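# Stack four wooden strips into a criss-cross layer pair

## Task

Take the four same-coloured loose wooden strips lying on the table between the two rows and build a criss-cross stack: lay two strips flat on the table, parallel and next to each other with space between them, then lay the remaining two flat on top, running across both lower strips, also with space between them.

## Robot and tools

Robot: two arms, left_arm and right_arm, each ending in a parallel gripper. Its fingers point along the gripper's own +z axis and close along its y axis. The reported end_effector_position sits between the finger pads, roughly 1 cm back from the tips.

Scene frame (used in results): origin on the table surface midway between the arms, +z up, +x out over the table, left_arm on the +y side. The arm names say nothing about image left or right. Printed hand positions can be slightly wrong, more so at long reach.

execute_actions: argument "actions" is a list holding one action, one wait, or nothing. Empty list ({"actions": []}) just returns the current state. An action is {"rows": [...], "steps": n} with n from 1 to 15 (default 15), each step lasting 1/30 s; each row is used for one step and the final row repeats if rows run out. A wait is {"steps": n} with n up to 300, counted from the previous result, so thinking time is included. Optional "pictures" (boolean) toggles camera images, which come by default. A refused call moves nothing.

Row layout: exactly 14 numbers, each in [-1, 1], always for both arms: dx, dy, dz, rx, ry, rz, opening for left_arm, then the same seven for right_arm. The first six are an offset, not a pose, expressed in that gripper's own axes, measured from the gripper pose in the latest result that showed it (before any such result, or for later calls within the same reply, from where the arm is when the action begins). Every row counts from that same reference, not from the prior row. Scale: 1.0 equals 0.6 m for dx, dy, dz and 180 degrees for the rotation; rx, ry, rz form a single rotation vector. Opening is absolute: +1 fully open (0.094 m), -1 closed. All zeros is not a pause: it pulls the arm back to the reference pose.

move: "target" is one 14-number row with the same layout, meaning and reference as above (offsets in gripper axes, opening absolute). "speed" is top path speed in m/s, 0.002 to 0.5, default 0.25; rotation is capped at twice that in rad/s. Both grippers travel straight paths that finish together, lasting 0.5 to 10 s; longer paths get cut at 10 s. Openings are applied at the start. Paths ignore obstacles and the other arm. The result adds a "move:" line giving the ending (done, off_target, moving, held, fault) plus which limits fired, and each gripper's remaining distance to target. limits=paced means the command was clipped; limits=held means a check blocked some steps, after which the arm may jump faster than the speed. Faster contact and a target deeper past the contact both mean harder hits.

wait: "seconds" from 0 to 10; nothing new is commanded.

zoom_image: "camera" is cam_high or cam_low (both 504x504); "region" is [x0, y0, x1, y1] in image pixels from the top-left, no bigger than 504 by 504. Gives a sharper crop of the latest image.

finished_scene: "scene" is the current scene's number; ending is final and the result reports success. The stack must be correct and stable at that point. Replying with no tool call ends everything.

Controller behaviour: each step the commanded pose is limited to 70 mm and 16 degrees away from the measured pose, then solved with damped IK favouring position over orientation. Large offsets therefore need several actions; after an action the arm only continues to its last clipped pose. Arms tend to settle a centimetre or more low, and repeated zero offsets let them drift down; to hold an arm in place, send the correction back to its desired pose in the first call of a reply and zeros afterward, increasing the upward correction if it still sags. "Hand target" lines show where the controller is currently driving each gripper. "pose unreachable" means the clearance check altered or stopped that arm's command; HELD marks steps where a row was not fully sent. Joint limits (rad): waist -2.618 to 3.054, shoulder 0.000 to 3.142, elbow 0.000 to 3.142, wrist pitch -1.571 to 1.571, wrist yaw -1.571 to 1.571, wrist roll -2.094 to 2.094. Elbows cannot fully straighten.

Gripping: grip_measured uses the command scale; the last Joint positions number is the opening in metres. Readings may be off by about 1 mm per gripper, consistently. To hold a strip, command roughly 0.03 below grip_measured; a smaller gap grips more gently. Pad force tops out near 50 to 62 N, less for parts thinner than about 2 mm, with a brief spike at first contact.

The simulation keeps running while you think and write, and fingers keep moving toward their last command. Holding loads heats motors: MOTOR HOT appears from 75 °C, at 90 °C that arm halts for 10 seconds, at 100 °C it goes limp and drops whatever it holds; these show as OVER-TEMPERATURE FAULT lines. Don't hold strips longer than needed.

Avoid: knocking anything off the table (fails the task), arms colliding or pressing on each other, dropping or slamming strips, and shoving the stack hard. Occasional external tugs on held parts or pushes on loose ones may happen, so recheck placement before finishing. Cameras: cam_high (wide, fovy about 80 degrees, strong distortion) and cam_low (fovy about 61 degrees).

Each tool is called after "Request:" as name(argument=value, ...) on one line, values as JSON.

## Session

Request:
execute_actions(actions=[])

Request:
zoom_image(camera="cam_high", region=[190,170,330,310])

Request:
zoom_image(camera="cam_low", region=[180,200,320,300])

Scene clock: 0.00 s of 5550.00 s.
left_arm: end_effector_position=(+0.3098, +0.3201, +0.2800) grip_measured=+1.000 end_effector_quat_wxyz=(+0.589, -0.012, +0.808, +0.003) | right_arm: end_effector_position=(+0.2913, -0.1576, +0.3574) grip_measured=+1.000 end_effector_quat_wxyz=(+0.690, -0.511, +0.435, +0.271)
Joint positions: left_arm=[-0.095  0.56   0.719 -0.48  -0.23  -0.086  0.094] | right_arm=[-0.192  1.222  0.781  0.781 -1.268 -0.166  0.094]
Joint velocities: left_arm=[-0.002  0.012  0.012 -0.022 -0.066  0.007  0.   ] | right_arm=[-0.037  0.002  0.002  0.022 -0.051  0.037  0.   ]
Hand target (left_arm): +0.309, +0.320, +0.285; +0.593, -0.014, +0.805, +0.002
Hand target (right_arm): +0.291, -0.158, +0.358; +0.689, -0.508, +0.439, +0.273

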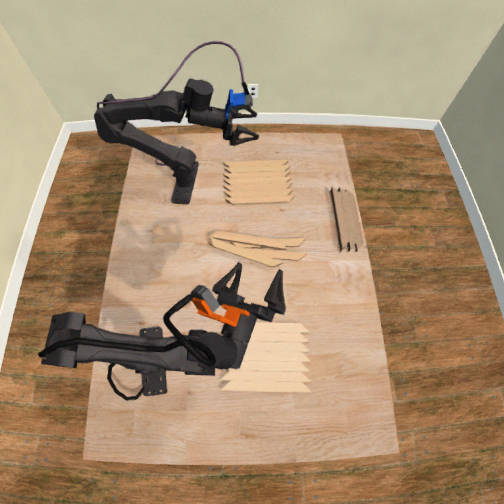

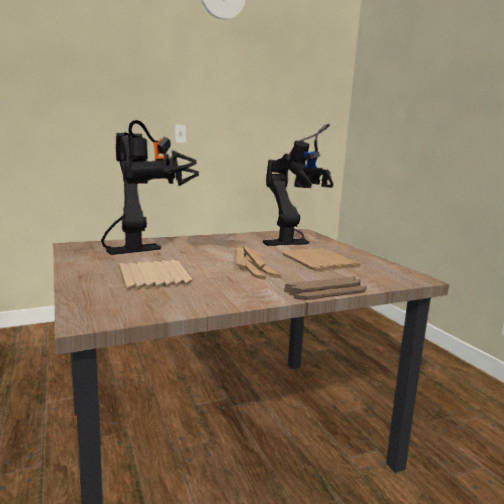

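Region (190, 170, 330, 310) of cam_high's 504x504 image, scaled by 3.600, with more detail than that image has.

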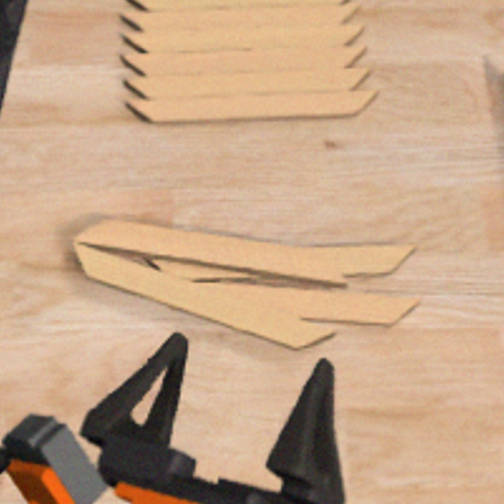

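Region (180, 200, 320, 300) of cam_low's 504x504 image, scaled by 3.600, with more detail than that image has; it fills the top 360 rows of this view, and the rest is white.

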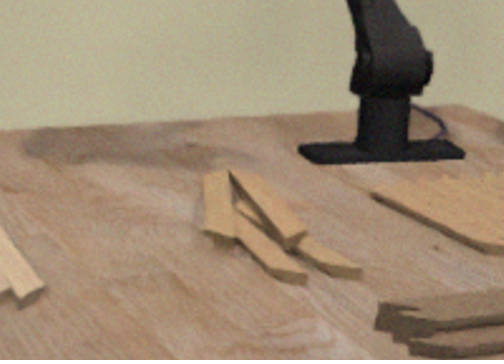

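Request:
move(target=[0.348,-0.43,0.075,0.036,0.4,0.055,0.05,0.02,-0.1,-0.28,0,0,0,1], speed=0.3)

Request:
zoom_image(camera="cam_low", region=[190,200,310,300])

Scene clock: 9.10 s of 5550.00 s.
left_arm: end_effector_position=(+0.2945, +0.0714, +0.0661) grip_measured=+0.052 end_effector_quat_wxyz=(+0.006, +0.079, +0.997, +0.020) | right_arm: end_effector_position=(+0.2940, -0.3329, +0.3510) grip_measured=+1.000 end_effector_quat_wxyz=(+0.689, -0.447, +0.551, +0.148)
Joint positions: left_arm=[-0.715  1.96   1.527 -1.157 -0.038 -0.682  0.049] | right_arm=[-0.835  1.301  0.797  1.2   -1.582  0.226  0.094]
Joint velocities: left_arm=[-0.002 -0.017  0.002  0.022  0.007 -0.051 -0.   ] | right_arm=[-0.017 -0.012  0.007 -0.022 -0.037  0.037  0.   ]
Hand target (left_arm): +0.293, +0.066, +0.070; +0.005, +0.082, +0.996, +0.017
Hand target (right_arm): +0.291, -0.333, +0.355; +0.689, -0.447, +0.552, +0.144
Off the commanded pose (left_arm): 0.012 m, 3 deg.
Off the commanded pose (right_arm): 0.009 m, 21 deg; orientation clipped at the last step of the last action.
joint sent to its limit (right arm) — the command would take joint 5 (wrist yaw) past its lower limit, so that joint was sent only as far as its limit.
After step 90, 3.33 s passed at rest.
move: off_target (left_arm, right_arm); limits=paced

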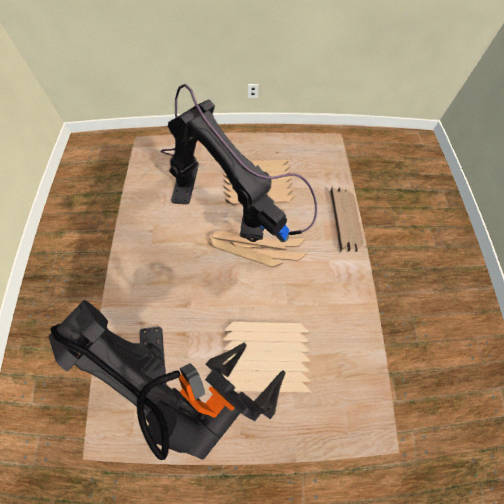

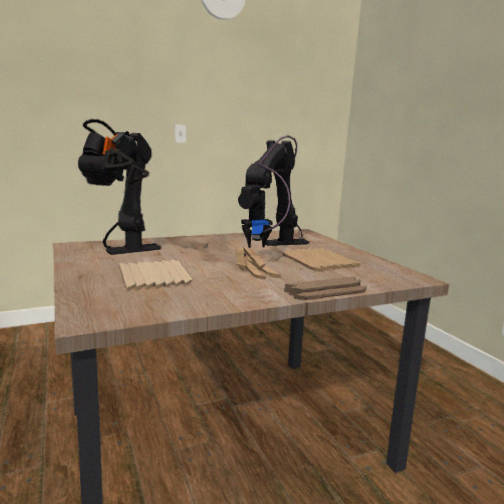

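Region (190, 200, 310, 300) of cam_low's 504x504 image, scaled by 4.200, with more detail than that image has.

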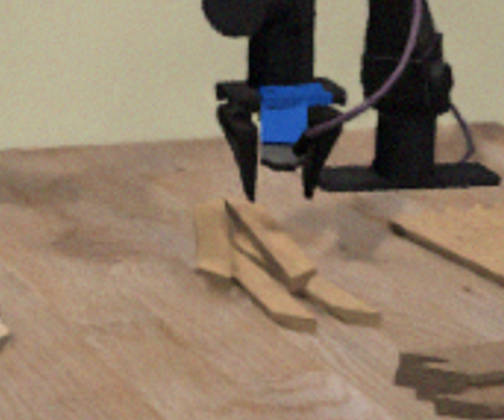

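Request:
move(target=[0,-0.025,0.08,0.013,0.004,0,0.2,0,0,0,0,0,0,1], speed=0.07)

Request:
zoom_image(camera="cam_low", region=[190,200,310,300])

Scene clock: 12.03 s of 5550.00 s.
left_arm: end_effector_position=(+0.2955, +0.0612, +0.0245) grip_measured=+0.198 end_effector_quat_wxyz=(+0.001, +0.079, +0.997, +0.002) | right_arm: end_effector_position=(+0.2940, -0.3329, +0.3510) grip_measured=+1.000 end_effector_quat_wxyz=(+0.689, -0.447, +0.552, +0.148)
Joint positions: left_arm=[-0.715  2.016  1.437 -0.993 -0.004 -0.682  0.056] | right_arm=[-0.835  1.301  0.797  1.2   -1.582  0.226  0.094]
Joint velocities: left_arm=[-0.012 -0.007 -0.002 -0.066  0.139 -0.037 -0.   ] | right_arm=[-0.002 -0.012 -0.012  0.007 -0.095  0.007  0.   ]
Hand target (left_arm): +0.292, +0.058, +0.018; -0.002, +0.079, +0.997, +0.001
Hand target (right_arm): +0.294, -0.333, +0.351; +0.689, -0.447, +0.551, +0.148
Off the commanded pose (left_arm): 0.008 m, 0 deg.
Off the commanded pose (right_arm): 0.000 m, 0 deg.
move: done

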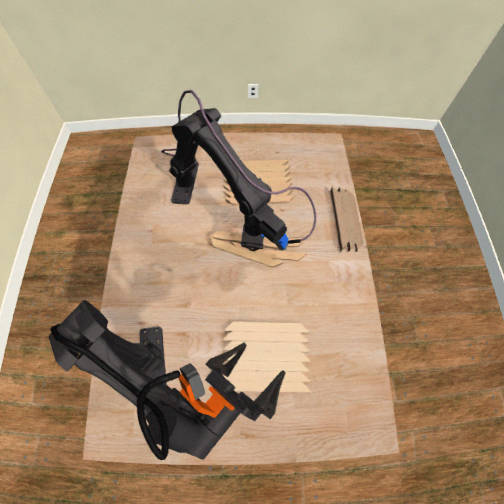

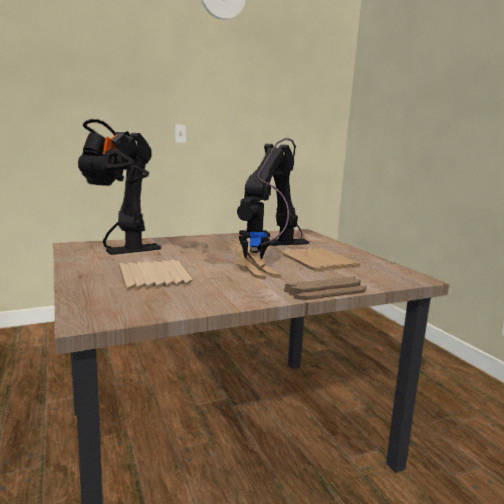

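Region (190, 200, 310, 300) of cam_low's 504x504 image, scaled by 4.200, with more detail than that image has.

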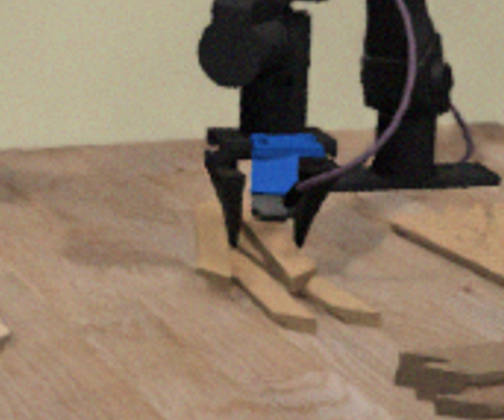

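Request:
move(target=[0,0,0,0,0,0,-0.46,0,0,0,0,0,0,1])

Request:
move(target=[0,0,-0.075,0,0,0,-0.46,0,0,0,0,0,0,1], speed=0.15)

Request:
move(target=[-0.087,-0.21,0,0,0,-0.02,-0.46,0,0,0,0,0,0,1], speed=0.15)

Request:
zoom_image(camera="cam_low", region=[190,200,310,300])

Scene clock: 49.47 s of 5550.00 s.
left_arm: end_effector_position=(+0.2955, +0.0611, +0.0245) grip_measured=-0.445 end_effector_quat_wxyz=(+0.001, +0.079, +0.997, +0.002) | right_arm: end_effector_position=(+0.2940, -0.3329, +0.3510) grip_measured=+1.000 end_effector_quat_wxyz=(+0.689, -0.447, +0.552, +0.148)
Joint positions: left_arm=[-0.715  2.016  1.437 -0.993 -0.004 -0.682  0.026] | right_arm=[-0.835  1.301  0.797  1.2   -1.582  0.226  0.094]
Joint velocities: left_arm=[-0.012 -0.017 -0.002  0.051  0.037  0.066 -0.   ] | right_arm=[ 0.007 -0.007  0.002 -0.007  0.051  0.051  0.   ]
Hand target (left_arm): +0.296, +0.061, +0.025; +0.001, +0.079, +0.997, +0.002
Hand target (right_arm): +0.294, -0.333, +0.351; +0.689, -0.447, +0.552, +0.148
Off the commanded pose (left_arm): 0.000 m, 0 deg.
Off the commanded pose (right_arm): 0.000 m, 0 deg.
After step 90, 33.73 s passed at rest.
move: done

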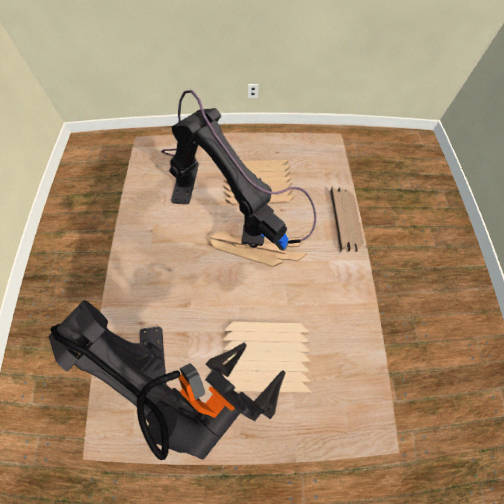

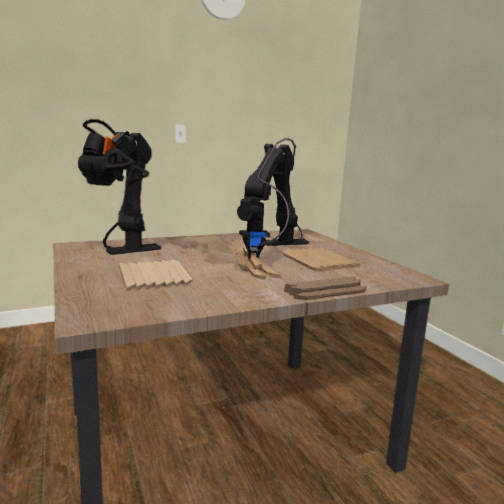

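Scene clock: 50.50 s of 5550.00 s.
left_arm: end_effector_position=(+0.2925, +0.0644, +0.0563) grip_measured=-0.445 end_effector_quat_wxyz=(-0.009, +0.079, +0.997, +0.011) | right_arm: end_effector_position=(+0.2940, -0.3329, +0.3510) grip_measured=+1.000 end_effector_quat_wxyz=(+0.689, -0.447, +0.552, +0.148)
Joint positions: left_arm=[-0.715  1.992  1.532 -1.14  -0.004 -0.682  0.026] | right_arm=[-0.835  1.301  0.797  1.2   -1.582  0.226  0.094]
Joint velocities: left_arm=[ 0.002 -0.027  0.017  0.022  0.007 -0.022 -0.   ] | right_arm=[-0.002  0.007  0.007  0.007  0.037  0.007  0.   ]
Hand target (left_arm): +0.295, +0.061, +0.069; +0.001, +0.079, +0.997, +0.002
Hand target (right_arm): +0.294, -0.333, +0.351; +0.689, -0.447, +0.552, +0.148
Off the commanded pose (left_arm): 0.014 m, 2 deg.
Off the commanded pose (right_arm): 0.000 m, 0 deg.
move: off_target (left_arm)

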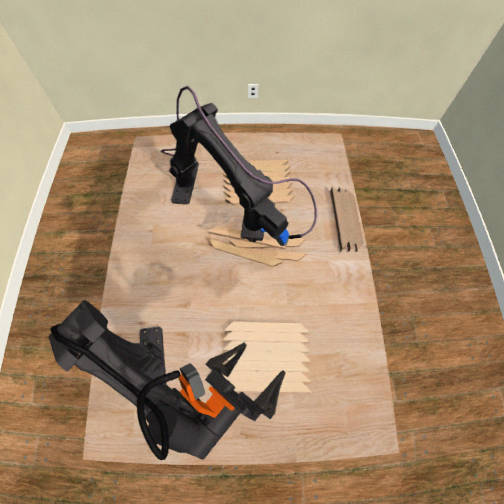

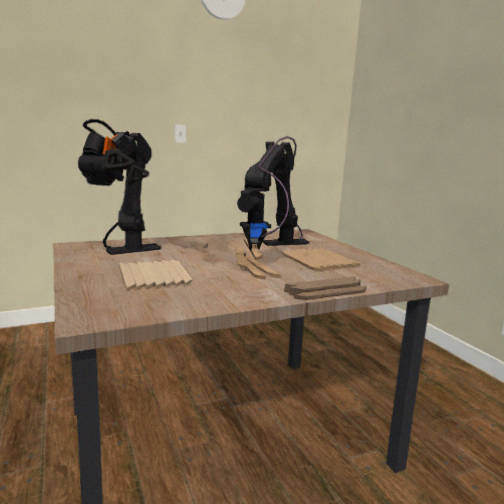

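Scene clock: 52.27 s of 5550.00 s.
left_arm: end_effector_position=(+0.3256, -0.0674, +0.0536) grip_measured=-0.445 end_effector_quat_wxyz=(-0.004, +0.049, +0.999, +0.009) | right_arm: end_effector_position=(+0.2940, -0.3329, +0.3510) grip_measured=+1.000 end_effector_quat_wxyz=(+0.689, -0.447, +0.552, +0.148)
Joint positions: left_arm=[-0.844  2.62   2.587 -1.557 -0.004 -0.872  0.026] | right_arm=[-0.835  1.301  0.797  1.2   -1.582  0.226  0.094]
Joint velocities: left_arm=[ 0.022 -0.007 -0.017  0.007 -0.066 -0.051 -0.   ] | right_arm=[-0.002  0.012 -0.002 -0.007 -0.051 -0.095  0.   ]
Hand target (left_arm): +0.323, -0.070, +0.055; -0.005, +0.048, +0.999, +0.009
Hand target (right_arm): +0.294, -0.333, +0.351; +0.689, -0.447, +0.552, +0.148
Off the commanded pose (left_arm): 0.002 m, 1 deg.
Off the commanded pose (right_arm): 0.000 m, 0 deg.
joint sent to its limit (left arm) — the command would take joint 4 (wrist pitch) past its lower limit, so that joint was sent only as far as its limit.
move: done

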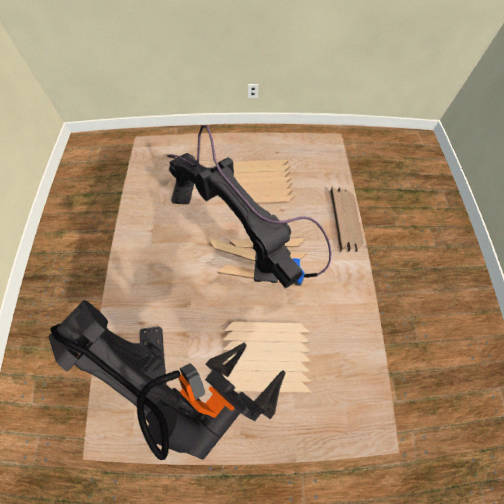

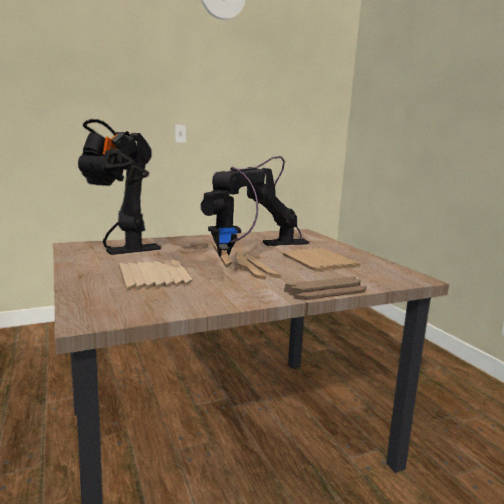

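Region (190, 200, 310, 300) of cam_low's 504x504 image, scaled by 4.200, with more detail than that image has.

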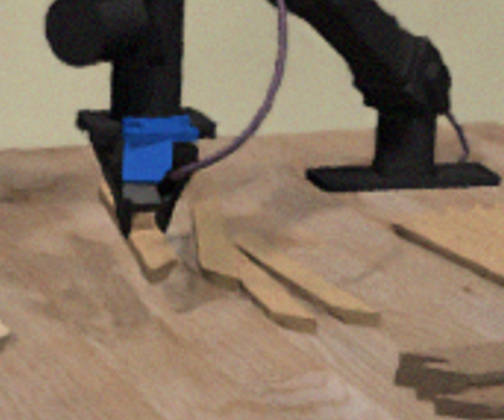

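Request:
move(target=[0,0,0.075,0.008,-0.004,0,-0.49,0,0,0,0,0,0,1], speed=0.06)

Scene clock: 55.07 s of 5550.00 s.
left_arm: end_effector_position=(+0.3196, -0.0588, +0.0117) grip_measured=-0.463 end_effector_quat_wxyz=(-0.010, +0.049, +0.999, +0.015) | right_arm: end_effector_position=(+0.2940, -0.3329, +0.3510) grip_measured=+1.000 end_effector_quat_wxyz=(+0.689, -0.447, +0.552, +0.148)
Joint positions: left_arm=[-0.844  2.539  2.266 -1.334 -0.003 -0.872  0.025] | right_arm=[-0.835  1.301  0.797  1.2   -1.582  0.226  0.094]
Joint velocities: left_arm=[-0.007 -0.012 -0.046  0.007 -0.037  0.022 -0.001] | right_arm=[-0.007 -0.017  0.002  0.022 -0.051 -0.051  0.   ]
Hand target (left_arm): +0.325, -0.066, +0.009; +0.000, +0.049, +0.999, -0.003
Hand target (right_arm): +0.294, -0.333, +0.351; +0.689, -0.447, +0.552, +0.148
Off the commanded pose (left_arm): 0.010 m, 3 deg.
Off the commanded pose (right_arm): 0.000 m, 0 deg.
move: off_target (left_arm)

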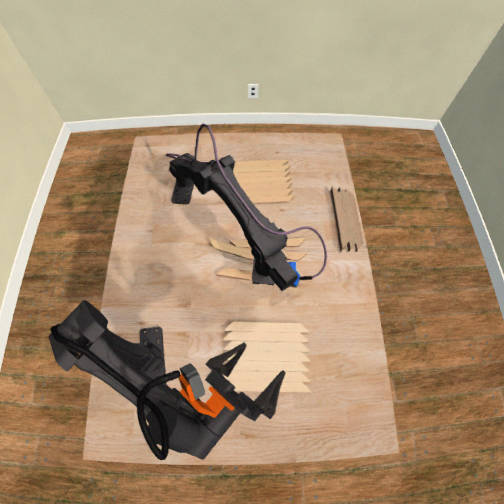

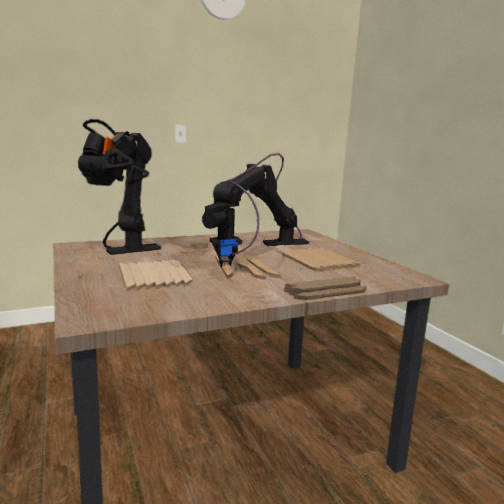

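Request:
move(target=[0,0,0,0,0,0,-0.1,0,0,0,0,0,0,1])

Request:
move(target=[0,0,-0.085,0.01,-0.007,0,-0.1,0,0,0,0,0,0,1])

Request:
move(target=[0.103,0.122,-0.02,0.005,-0.005,0.085,0.2,0,0,0,0,0,0,1], speed=0.15)

Request:
zoom_image(camera="cam_low", region=[190,200,310,300])

Scene clock: 58.33 s of 5550.00 s.
left_arm: end_effector_position=(+0.3195, -0.0586, +0.0116) grip_measured=-0.102 end_effector_quat_wxyz=(-0.010, +0.049, +0.999, +0.016) | right_arm: end_effector_position=(+0.2940, -0.3329, +0.3510) grip_measured=+1.000 end_effector_quat_wxyz=(+0.689, -0.447, +0.552, +0.148)
Joint positions: left_arm=[-0.844  2.538  2.264 -1.334 -0.003 -0.872  0.042] | right_arm=[-0.835  1.301  0.797  1.2   -1.582  0.226  0.094]
Joint velocities: left_arm=[-0.002 -0.007 -0.017 -0.037 -0.022  0.066 -0.001] | right_arm=[-0.002 -0.012  0.007 -0.022 -0.007  0.022  0.   ]
Hand target (left_arm): +0.320, -0.059, +0.012; -0.010, +0.049, +0.999, +0.016
Hand target (right_arm): +0.294, -0.333, +0.351; +0.689, -0.447, +0.552, +0.148
Off the commanded pose (left_arm): 0.000 m, 0 deg.
Off the commanded pose (right_arm): 0.000 m, 0 deg.
move: done

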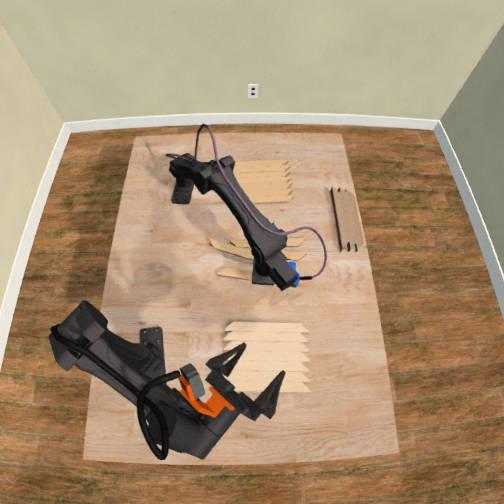

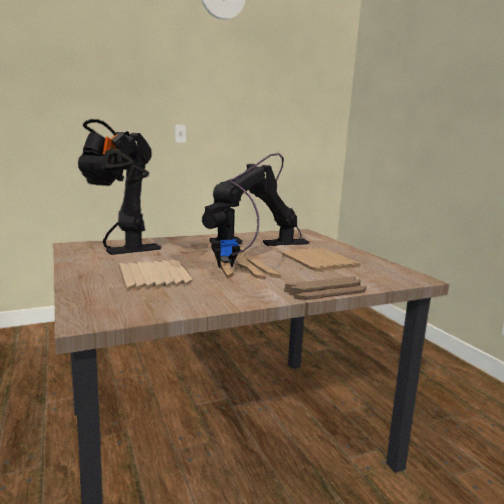

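Scene clock: 59.37 s of 5550.00 s.
left_arm: end_effector_position=(+0.3194, -0.0585, +0.0511) grip_measured=-0.102 end_effector_quat_wxyz=(-0.004, +0.049, +0.999, +0.008) | right_arm: end_effector_position=(+0.2940, -0.3329, +0.3510) grip_measured=+1.000 end_effector_quat_wxyz=(+0.689, -0.447, +0.552, +0.148)
Joint positions: left_arm=[-0.844  2.511  2.372 -1.448 -0.003 -0.872  0.042] | right_arm=[-0.835  1.301  0.797  1.2   -1.582  0.226  0.094]
Joint velocities: left_arm=[-0.012 -0.002 -0.007 -0.022 -0.066  0.007 -0.   ] | right_arm=[ 0.007 -0.022 -0.007  0.051 -0.022 -0.095  0.   ]
Hand target (left_arm): +0.320, -0.060, +0.062; +0.000, +0.049, +0.999, -0.001
Hand target (right_arm): +0.294, -0.333, +0.351; +0.689, -0.447, +0.552, +0.148
Off the commanded pose (left_arm): 0.012 m, 1 deg.
Off the commanded pose (right_arm): 0.000 m, 0 deg.
move: off_target (left_arm)

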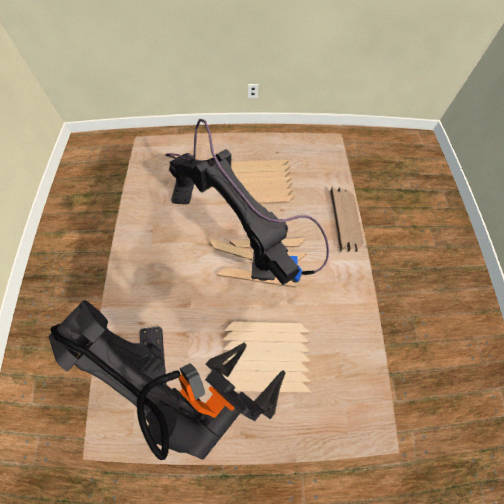

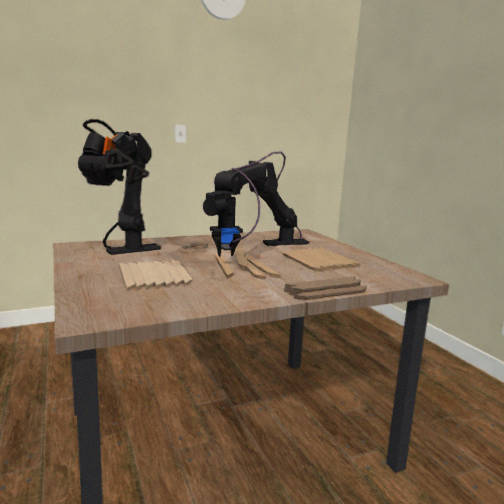

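Scene clock: 60.83 s of 5550.00 s.
left_arm: end_effector_position=(+0.2632, +0.0235, +0.0573) grip_measured=+0.198 end_effector_quat_wxyz=(-0.008, +0.179, +0.984, +0.011) | right_arm: end_effector_position=(+0.2940, -0.3329, +0.3510) grip_measured=+1.000 end_effector_quat_wxyz=(+0.689, -0.447, +0.552, +0.148)
Joint positions: left_arm=[-0.844  2.042  1.61  -1.166 -0.003 -0.61   0.056] | right_arm=[-0.835  1.301  0.797  1.2   -1.582  0.226  0.094]
Joint velocities: left_arm=[ 0.022  0.007  0.027  0.066 -0.007 -0.066 -0.001] | right_arm=[-0.007  0.012  0.007  0.007 -0.007 -0.037  0.   ]
Hand target (left_arm): +0.266, +0.022, +0.063; +0.002, +0.182, +0.983, -0.001
Hand target (right_arm): +0.294, -0.333, +0.351; +0.689, -0.447, +0.552, +0.148
Off the commanded pose (left_arm): 0.008 m, 2 deg.
Off the commanded pose (right_arm): 0.000 m, 0 deg.
move: done

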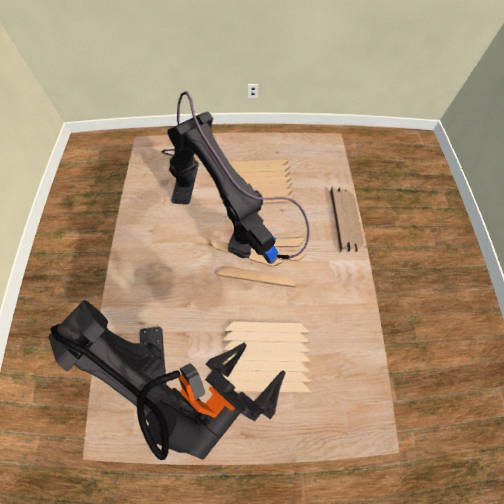

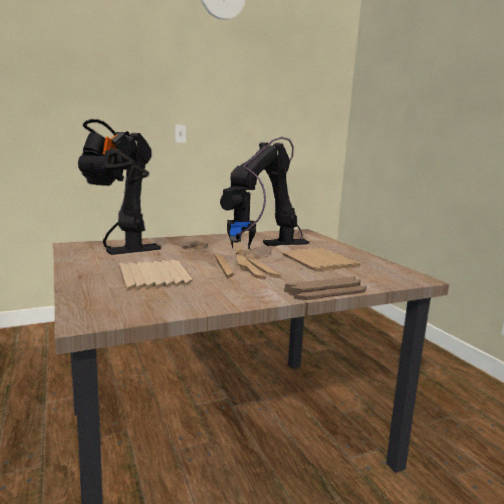

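Region (190, 200, 310, 300) of cam_low's 504x504 image, scaled by 4.200, with more detail than that image has.

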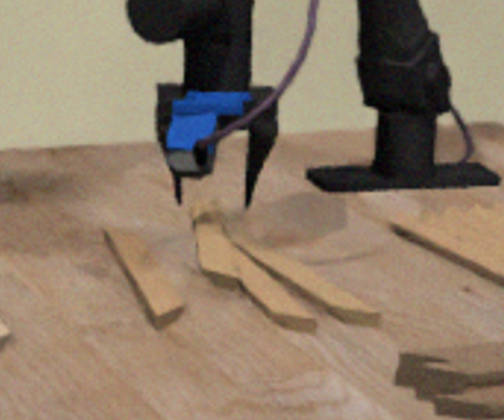

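Request:
move(target=[0,0,0.075,0.005,-0.005,0,0.2,0,0,0,0,0,0,1], speed=0.06)

Request:
move(target=[0,0,0,0,0,0,-0.5,0,0,0,0,0,0,1])

Request:
move(target=[0,0,-0.075,0,0,0,-0.5,0,0,0,0,0,0,1], speed=0.15)

Request:
move(target=[-0.045,-0.065,0,0,0,0.42,-0.5,0,0,0,0,0,0,1], speed=0.3)

Request:
zoom_image(camera="cam_low", region=[190,200,310,300])

Scene clock: 66.97 s of 5550.00 s.
left_arm: end_effector_position=(+0.2629, +0.0239, +0.0203) grip_measured=+0.198 end_effector_quat_wxyz=(+0.001, +0.180, +0.984, +0.001) | right_arm: end_effector_position=(+0.2940, -0.3329, +0.3510) grip_measured=+1.000 end_effector_quat_wxyz=(+0.689, -0.447, +0.552, +0.148)
Joint positions: left_arm=[-0.844  2.052  1.472 -0.991 -0.003 -0.609  0.056] | right_arm=[-0.835  1.301  0.797  1.2   -1.582  0.226  0.094]
Joint velocities: left_arm=[ 0.012 -0.012 -0.022 -0.007 -0.007 -0.037 -0.001] | right_arm=[-0.032 -0.017 -0.002  0.022  0.022  0.007  0.   ]
Hand target (left_arm): +0.262, +0.024, +0.013; -0.002, +0.179, +0.984, +0.001
Hand target (right_arm): +0.294, -0.333, +0.351; +0.689, -0.447, +0.552, +0.148
Off the commanded pose (left_arm): 0.008 m, 0 deg.
Off the commanded pose (right_arm): 0.000 m, 0 deg.
After step 90, 1.87 s passed at rest.
move: done

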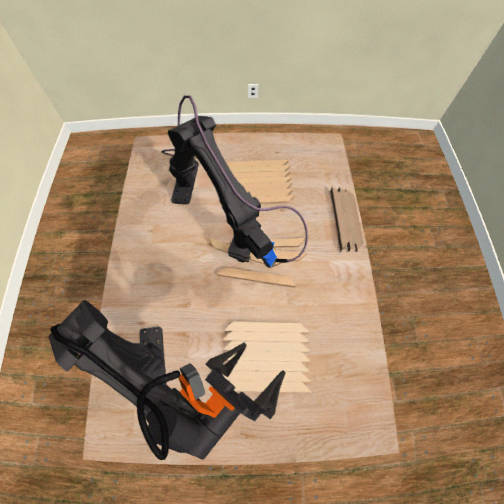

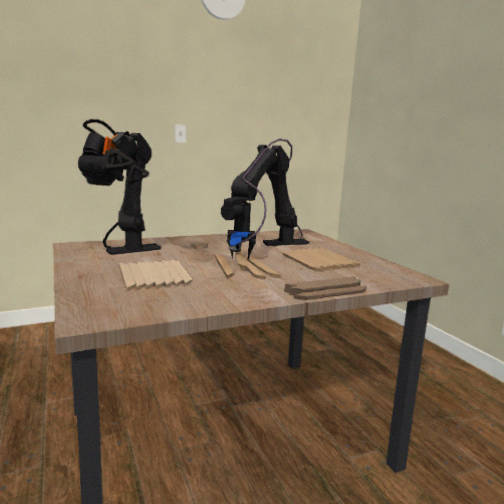

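Scene clock: 67.47 s of 5550.00 s.
left_arm: end_effector_position=(+0.2629, +0.0239, +0.0203) grip_measured=-0.457 end_effector_quat_wxyz=(+0.001, +0.180, +0.984, +0.001) | right_arm: end_effector_position=(+0.2940, -0.3329, +0.3510) grip_measured=+1.000 end_effector_quat_wxyz=(+0.689, -0.447, +0.552, +0.148)
Joint positions: left_arm=[-0.844  2.052  1.472 -0.991 -0.003 -0.609  0.026] | right_arm=[-0.835  1.301  0.797  1.2   -1.582  0.226  0.094]
Joint velocities: left_arm=[-0.007  0.007  0.007  0.022 -0.066 -0.051 -0.001] | right_arm=[-0.012 -0.012  0.002 -0.051 -0.037  0.037  0.   ]
Hand target (left_arm): +0.263, +0.024, +0.020; +0.001, +0.180, +0.984, +0.001
Hand target (right_arm): +0.294, -0.333, +0.351; +0.689, -0.447, +0.552, +0.148
Off the commanded pose (left_arm): 0.000 m, 0 deg.
Off the commanded pose (right_arm): 0.000 m, 0 deg.
move: done

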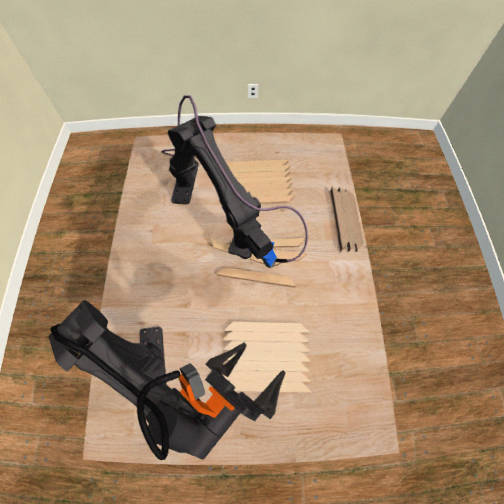

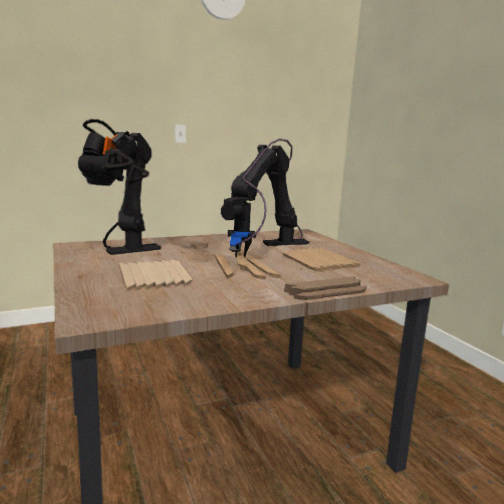

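Scene clock: 68.50 s of 5550.00 s.
left_arm: end_effector_position=(+0.2601, +0.0279, +0.0519) grip_measured=-0.457 end_effector_quat_wxyz=(-0.009, +0.180, +0.984, +0.011) | right_arm: end_effector_position=(+0.2940, -0.3329, +0.3510) grip_measured=+1.000 end_effector_quat_wxyz=(+0.689, -0.447, +0.552, +0.148)
Joint positions: left_arm=[-0.844  2.026  1.564 -1.137 -0.003 -0.609  0.026] | right_arm=[-0.835  1.301  0.797  1.2   -1.582  0.226  0.094]
Joint velocities: left_arm=[-0.007 -0.007 -0.007 -0.022  0.022  0.022  0.   ] | right_arm=[ 0.002 -0.002 -0.002 -0.051 -0.066  0.007  0.   ]
Hand target (left_arm): +0.263, +0.024, +0.065; +0.001, +0.180, +0.984, +0.001
Hand target (right_arm): +0.294, -0.333, +0.351; +0.689, -0.447, +0.552, +0.148
Off the commanded pose (left_arm): 0.014 m, 2 deg.
Off the commanded pose (right_arm): 0.000 m, 0 deg.
move: off_target (left_arm)

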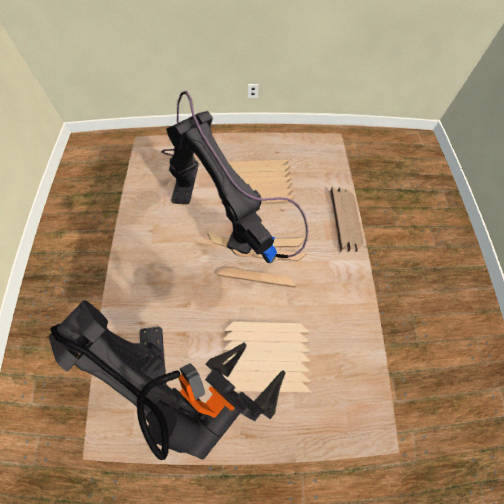

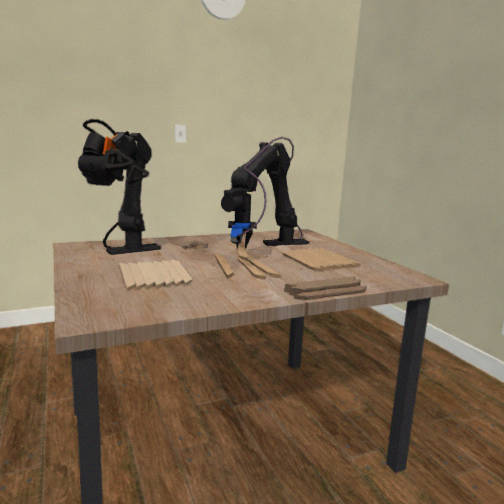

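Scene clock: 71.30 s of 5550.00 s.
left_arm: end_effector_position=(+0.2737, -0.0137, +0.0500) grip_measured=-0.456 end_effector_quat_wxyz=(-0.011, +0.737, +0.676, +0.003) | right_arm: end_effector_position=(+0.2940, -0.3329, +0.3510) grip_measured=+1.000 end_effector_quat_wxyz=(+0.689, -0.447, +0.552, +0.148)
Joint positions: left_arm=[-0.874  2.191  1.812 -1.215 -0.003  0.658  0.026] | right_arm=[-0.835  1.301  0.797  1.2   -1.582  0.226  0.094]
Joint velocities: left_arm=[ 0.002  0.007 -0.002 -0.066 -0.007 -0.037 -0.   ] | right_arm=[ 0.007 -0.002 -0.007  0.022  0.022 -0.007  0.   ]
Hand target (left_arm): +0.271, -0.018, +0.052; -0.013, +0.745, +0.667, +0.004
Hand target (right_arm): +0.294, -0.333, +0.351; +0.689, -0.447, +0.552, +0.148
Off the commanded pose (left_arm): 0.005 m, 1 deg.
Off the commanded pose (right_arm): 0.000 m, 0 deg.
move: done

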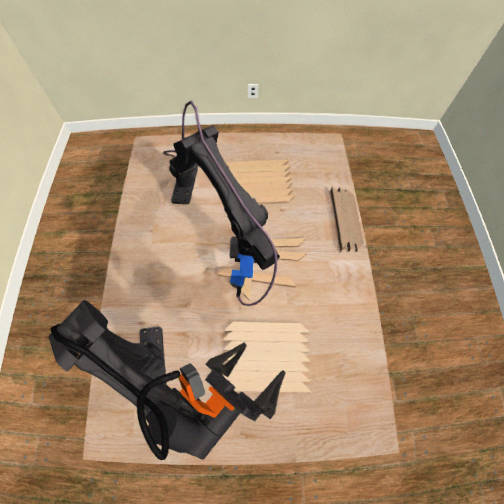

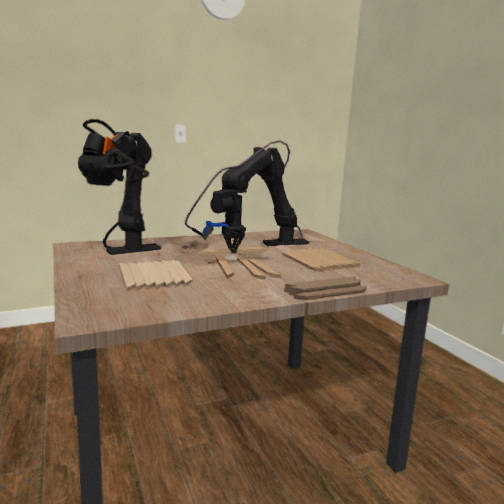

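Region (190, 200, 310, 300) of cam_low's 504x504 image, scaled by 4.200, with more detail than that image has.

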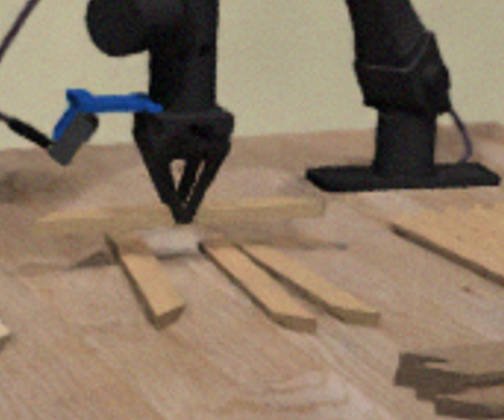

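Request:
move(target=[0,0,0.063,0,0,0,-0.5,0,0,0,0,0,0,1], speed=0.05)

Request:
move(target=[0,0,0,0,0,0,-0.05,0,0,0,0,0,0,1])

Request:
move(target=[0,0,-0.075,-0.008,-0.008,0,-0.05,0,0,0,0,0,0,1])

Request:
move(target=[0.148,0.175,0,0,0,-0.55,-0.05,0,0,0,0,0,0,1], speed=0.4)

Request:
zoom_image(camera="cam_low", region=[190,200,310,300])

Request:
zoom_image(camera="cam_high", region=[190,170,330,310])

Scene clock: 77.57 s of 5550.00 s.
left_arm: end_effector_position=(+0.2726, -0.0119, +0.0201) grip_measured=-0.456 end_effector_quat_wxyz=(-0.012, +0.738, +0.675, +0.003) | right_arm: end_effector_position=(+0.2940, -0.3329, +0.3510) grip_measured=+1.000 end_effector_quat_wxyz=(+0.689, -0.447, +0.552, +0.148)
Joint positions: left_arm=[-0.874  2.208  1.718 -1.105 -0.003  0.661  0.026] | right_arm=[-0.835  1.301  0.797  1.2   -1.582  0.226  0.094]
Joint velocities: left_arm=[-0.017 -0.007 -0.007 -0.037  0.066 -0.051  0.002] | right_arm=[-0.002 -0.017  0.012  0.007  0.007 -0.066  0.   ]
Hand target (left_arm): +0.273, -0.013, +0.012; -0.012, +0.737, +0.676, +0.003
Hand target (right_arm): +0.294, -0.333, +0.351; +0.689, -0.447, +0.552, +0.148
Off the commanded pose (left_arm): 0.008 m, 0 deg.
Off the commanded pose (right_arm): 0.000 m, 0 deg.
After step 90, 2.17 s passed at rest.
move: done

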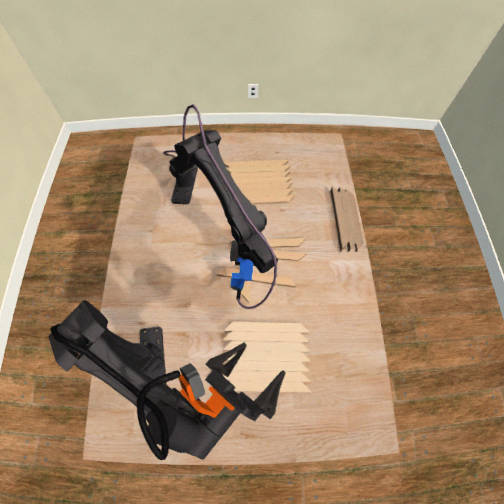

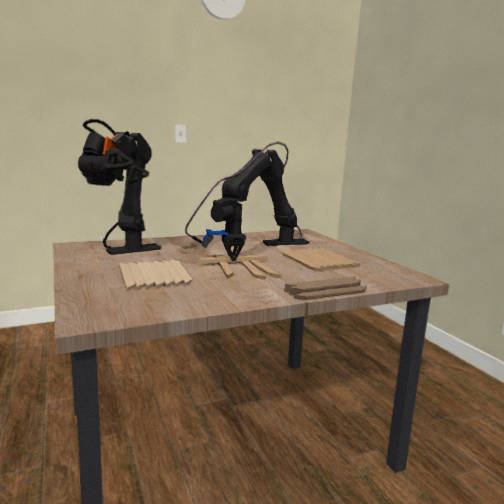

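Scene clock: 78.07 s of 5550.00 s.
left_arm: end_effector_position=(+0.2726, -0.0119, +0.0201) grip_measured=-0.052 end_effector_quat_wxyz=(-0.012, +0.738, +0.675, +0.003) | right_arm: end_effector_position=(+0.2940, -0.3329, +0.3510) grip_measured=+1.000 end_effector_quat_wxyz=(+0.689, -0.447, +0.552, +0.148)
Joint positions: left_arm=[-0.874  2.208  1.718 -1.105 -0.003  0.661  0.045] | right_arm=[-0.835  1.301  0.797  1.2   -1.582  0.226  0.094]
Joint velocities: left_arm=[ 0.007  0.002  0.002  0.11   0.022 -0.066  0.   ] | right_arm=[-0.007  0.002 -0.007 -0.066 -0.022 -0.066  0.   ]
Hand target (left_arm): +0.273, -0.012, +0.020; -0.012, +0.738, +0.675, +0.003
Hand target (right_arm): +0.294, -0.333, +0.351; +0.689, -0.447, +0.552, +0.148
Off the commanded pose (left_arm): 0.000 m, 0 deg.
Off the commanded pose (right_arm): 0.000 m, 0 deg.
move: done

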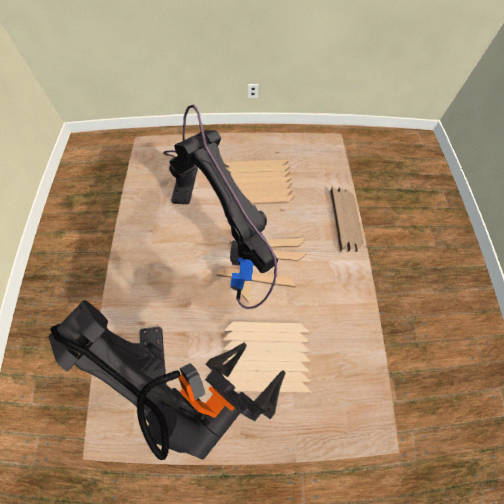

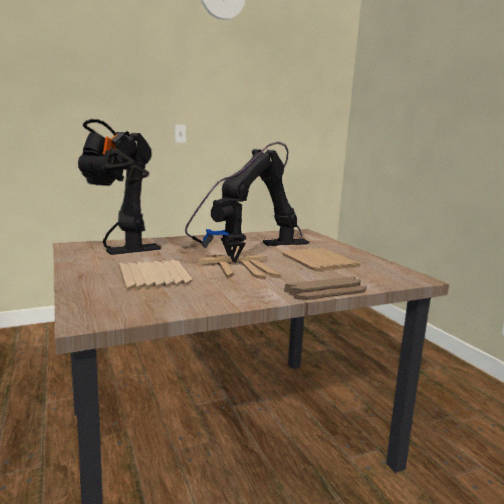

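Scene clock: 79.03 s of 5550.00 s.
left_arm: end_effector_position=(+0.2721, -0.0107, +0.0540) grip_measured=-0.052 end_effector_quat_wxyz=(-0.002, +0.738, +0.675, +0.003) | right_arm: end_effector_position=(+0.2940, -0.3329, +0.3510) grip_measured=+1.000 end_effector_quat_wxyz=(+0.689, -0.447, +0.552, +0.148)
Joint positions: left_arm=[-0.874  2.156  1.771 -1.192 -0.004  0.661  0.045] | right_arm=[-0.835  1.301  0.797  1.2   -1.582  0.226  0.094]
Joint velocities: left_arm=[-0.012  0.007 -0.007 -0.037  0.022 -0.037 -0.001] | right_arm=[-0.022  0.007 -0.002  0.007 -0.007 -0.051  0.   ]
Hand target (left_arm): +0.273, -0.012, +0.065; +0.006, +0.738, +0.675, +0.002
Hand target (right_arm): +0.294, -0.333, +0.351; +0.689, -0.447, +0.552, +0.148
Off the commanded pose (left_arm): 0.011 m, 1 deg.
Off the commanded pose (right_arm): 0.000 m, 0 deg.
move: off_target (left_arm)

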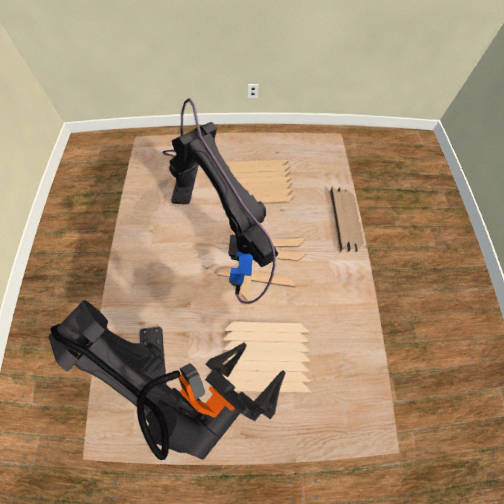

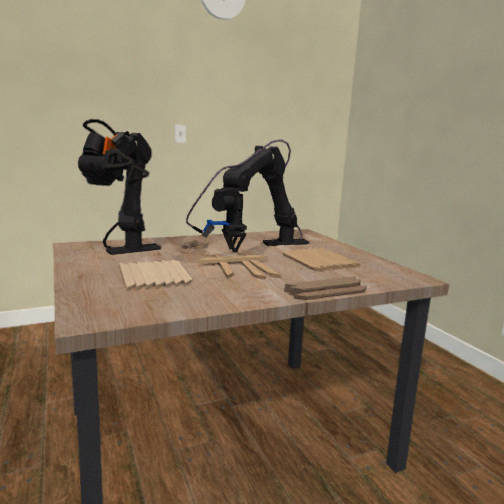

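Scene clock: 81.83 s of 5550.00 s.
left_arm: end_effector_position=(+0.3813, +0.0652, +0.0533) grip_measured=-0.052 end_effector_quat_wxyz=(-0.000, -0.024, +1.000, +0.001) | right_arm: end_effector_position=(+0.2940, -0.3329, +0.3510) grip_measured=+1.000 end_effector_quat_wxyz=(+0.689, -0.447, +0.552, +0.148)
Joint positions: left_arm=[-0.559  2.224  1.878 -1.226 -0.001 -0.733  0.045] | right_arm=[-0.835  1.301  0.797  1.2   -1.582  0.226  0.094]
Joint velocities: left_arm=[ 0.012 -0.002  0.002 -0.022 -0.022  0.022  0.   ] | right_arm=[ 0.012  0.002 -0.017 -0.022 -0.022 -0.022  0.   ]
Hand target (left_arm): +0.385, +0.065, +0.053; -0.003, -0.034, +0.999, +0.001
Hand target (right_arm): +0.294, -0.333, +0.351; +0.689, -0.447, +0.552, +0.148
Off the commanded pose (left_arm): 0.005 m, 1 deg.
Off the commanded pose (right_arm): 0.000 m, 0 deg.
move: done

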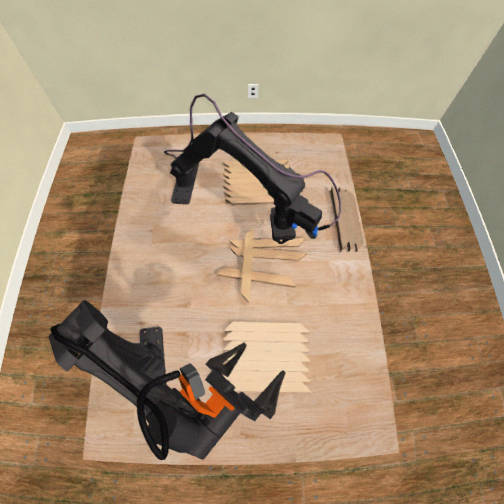

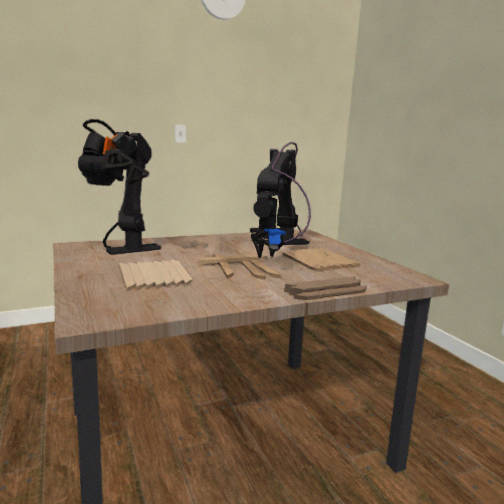

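Region (190, 200, 310, 300) of cam_low's 504x504 image, scaled by 4.200, with more detail than that image has.

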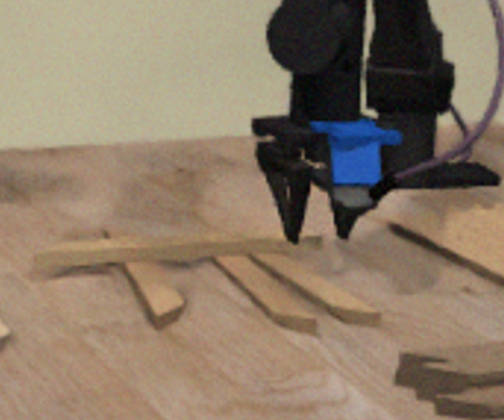

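Region (190, 170, 330, 310) of cam_high's 504x504 image, scaled by 3.600, with more detail than that image has.

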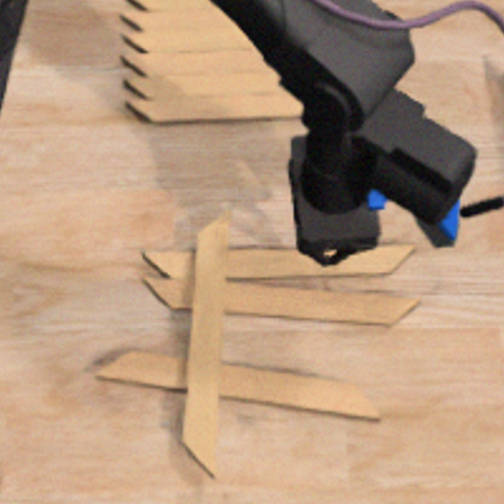

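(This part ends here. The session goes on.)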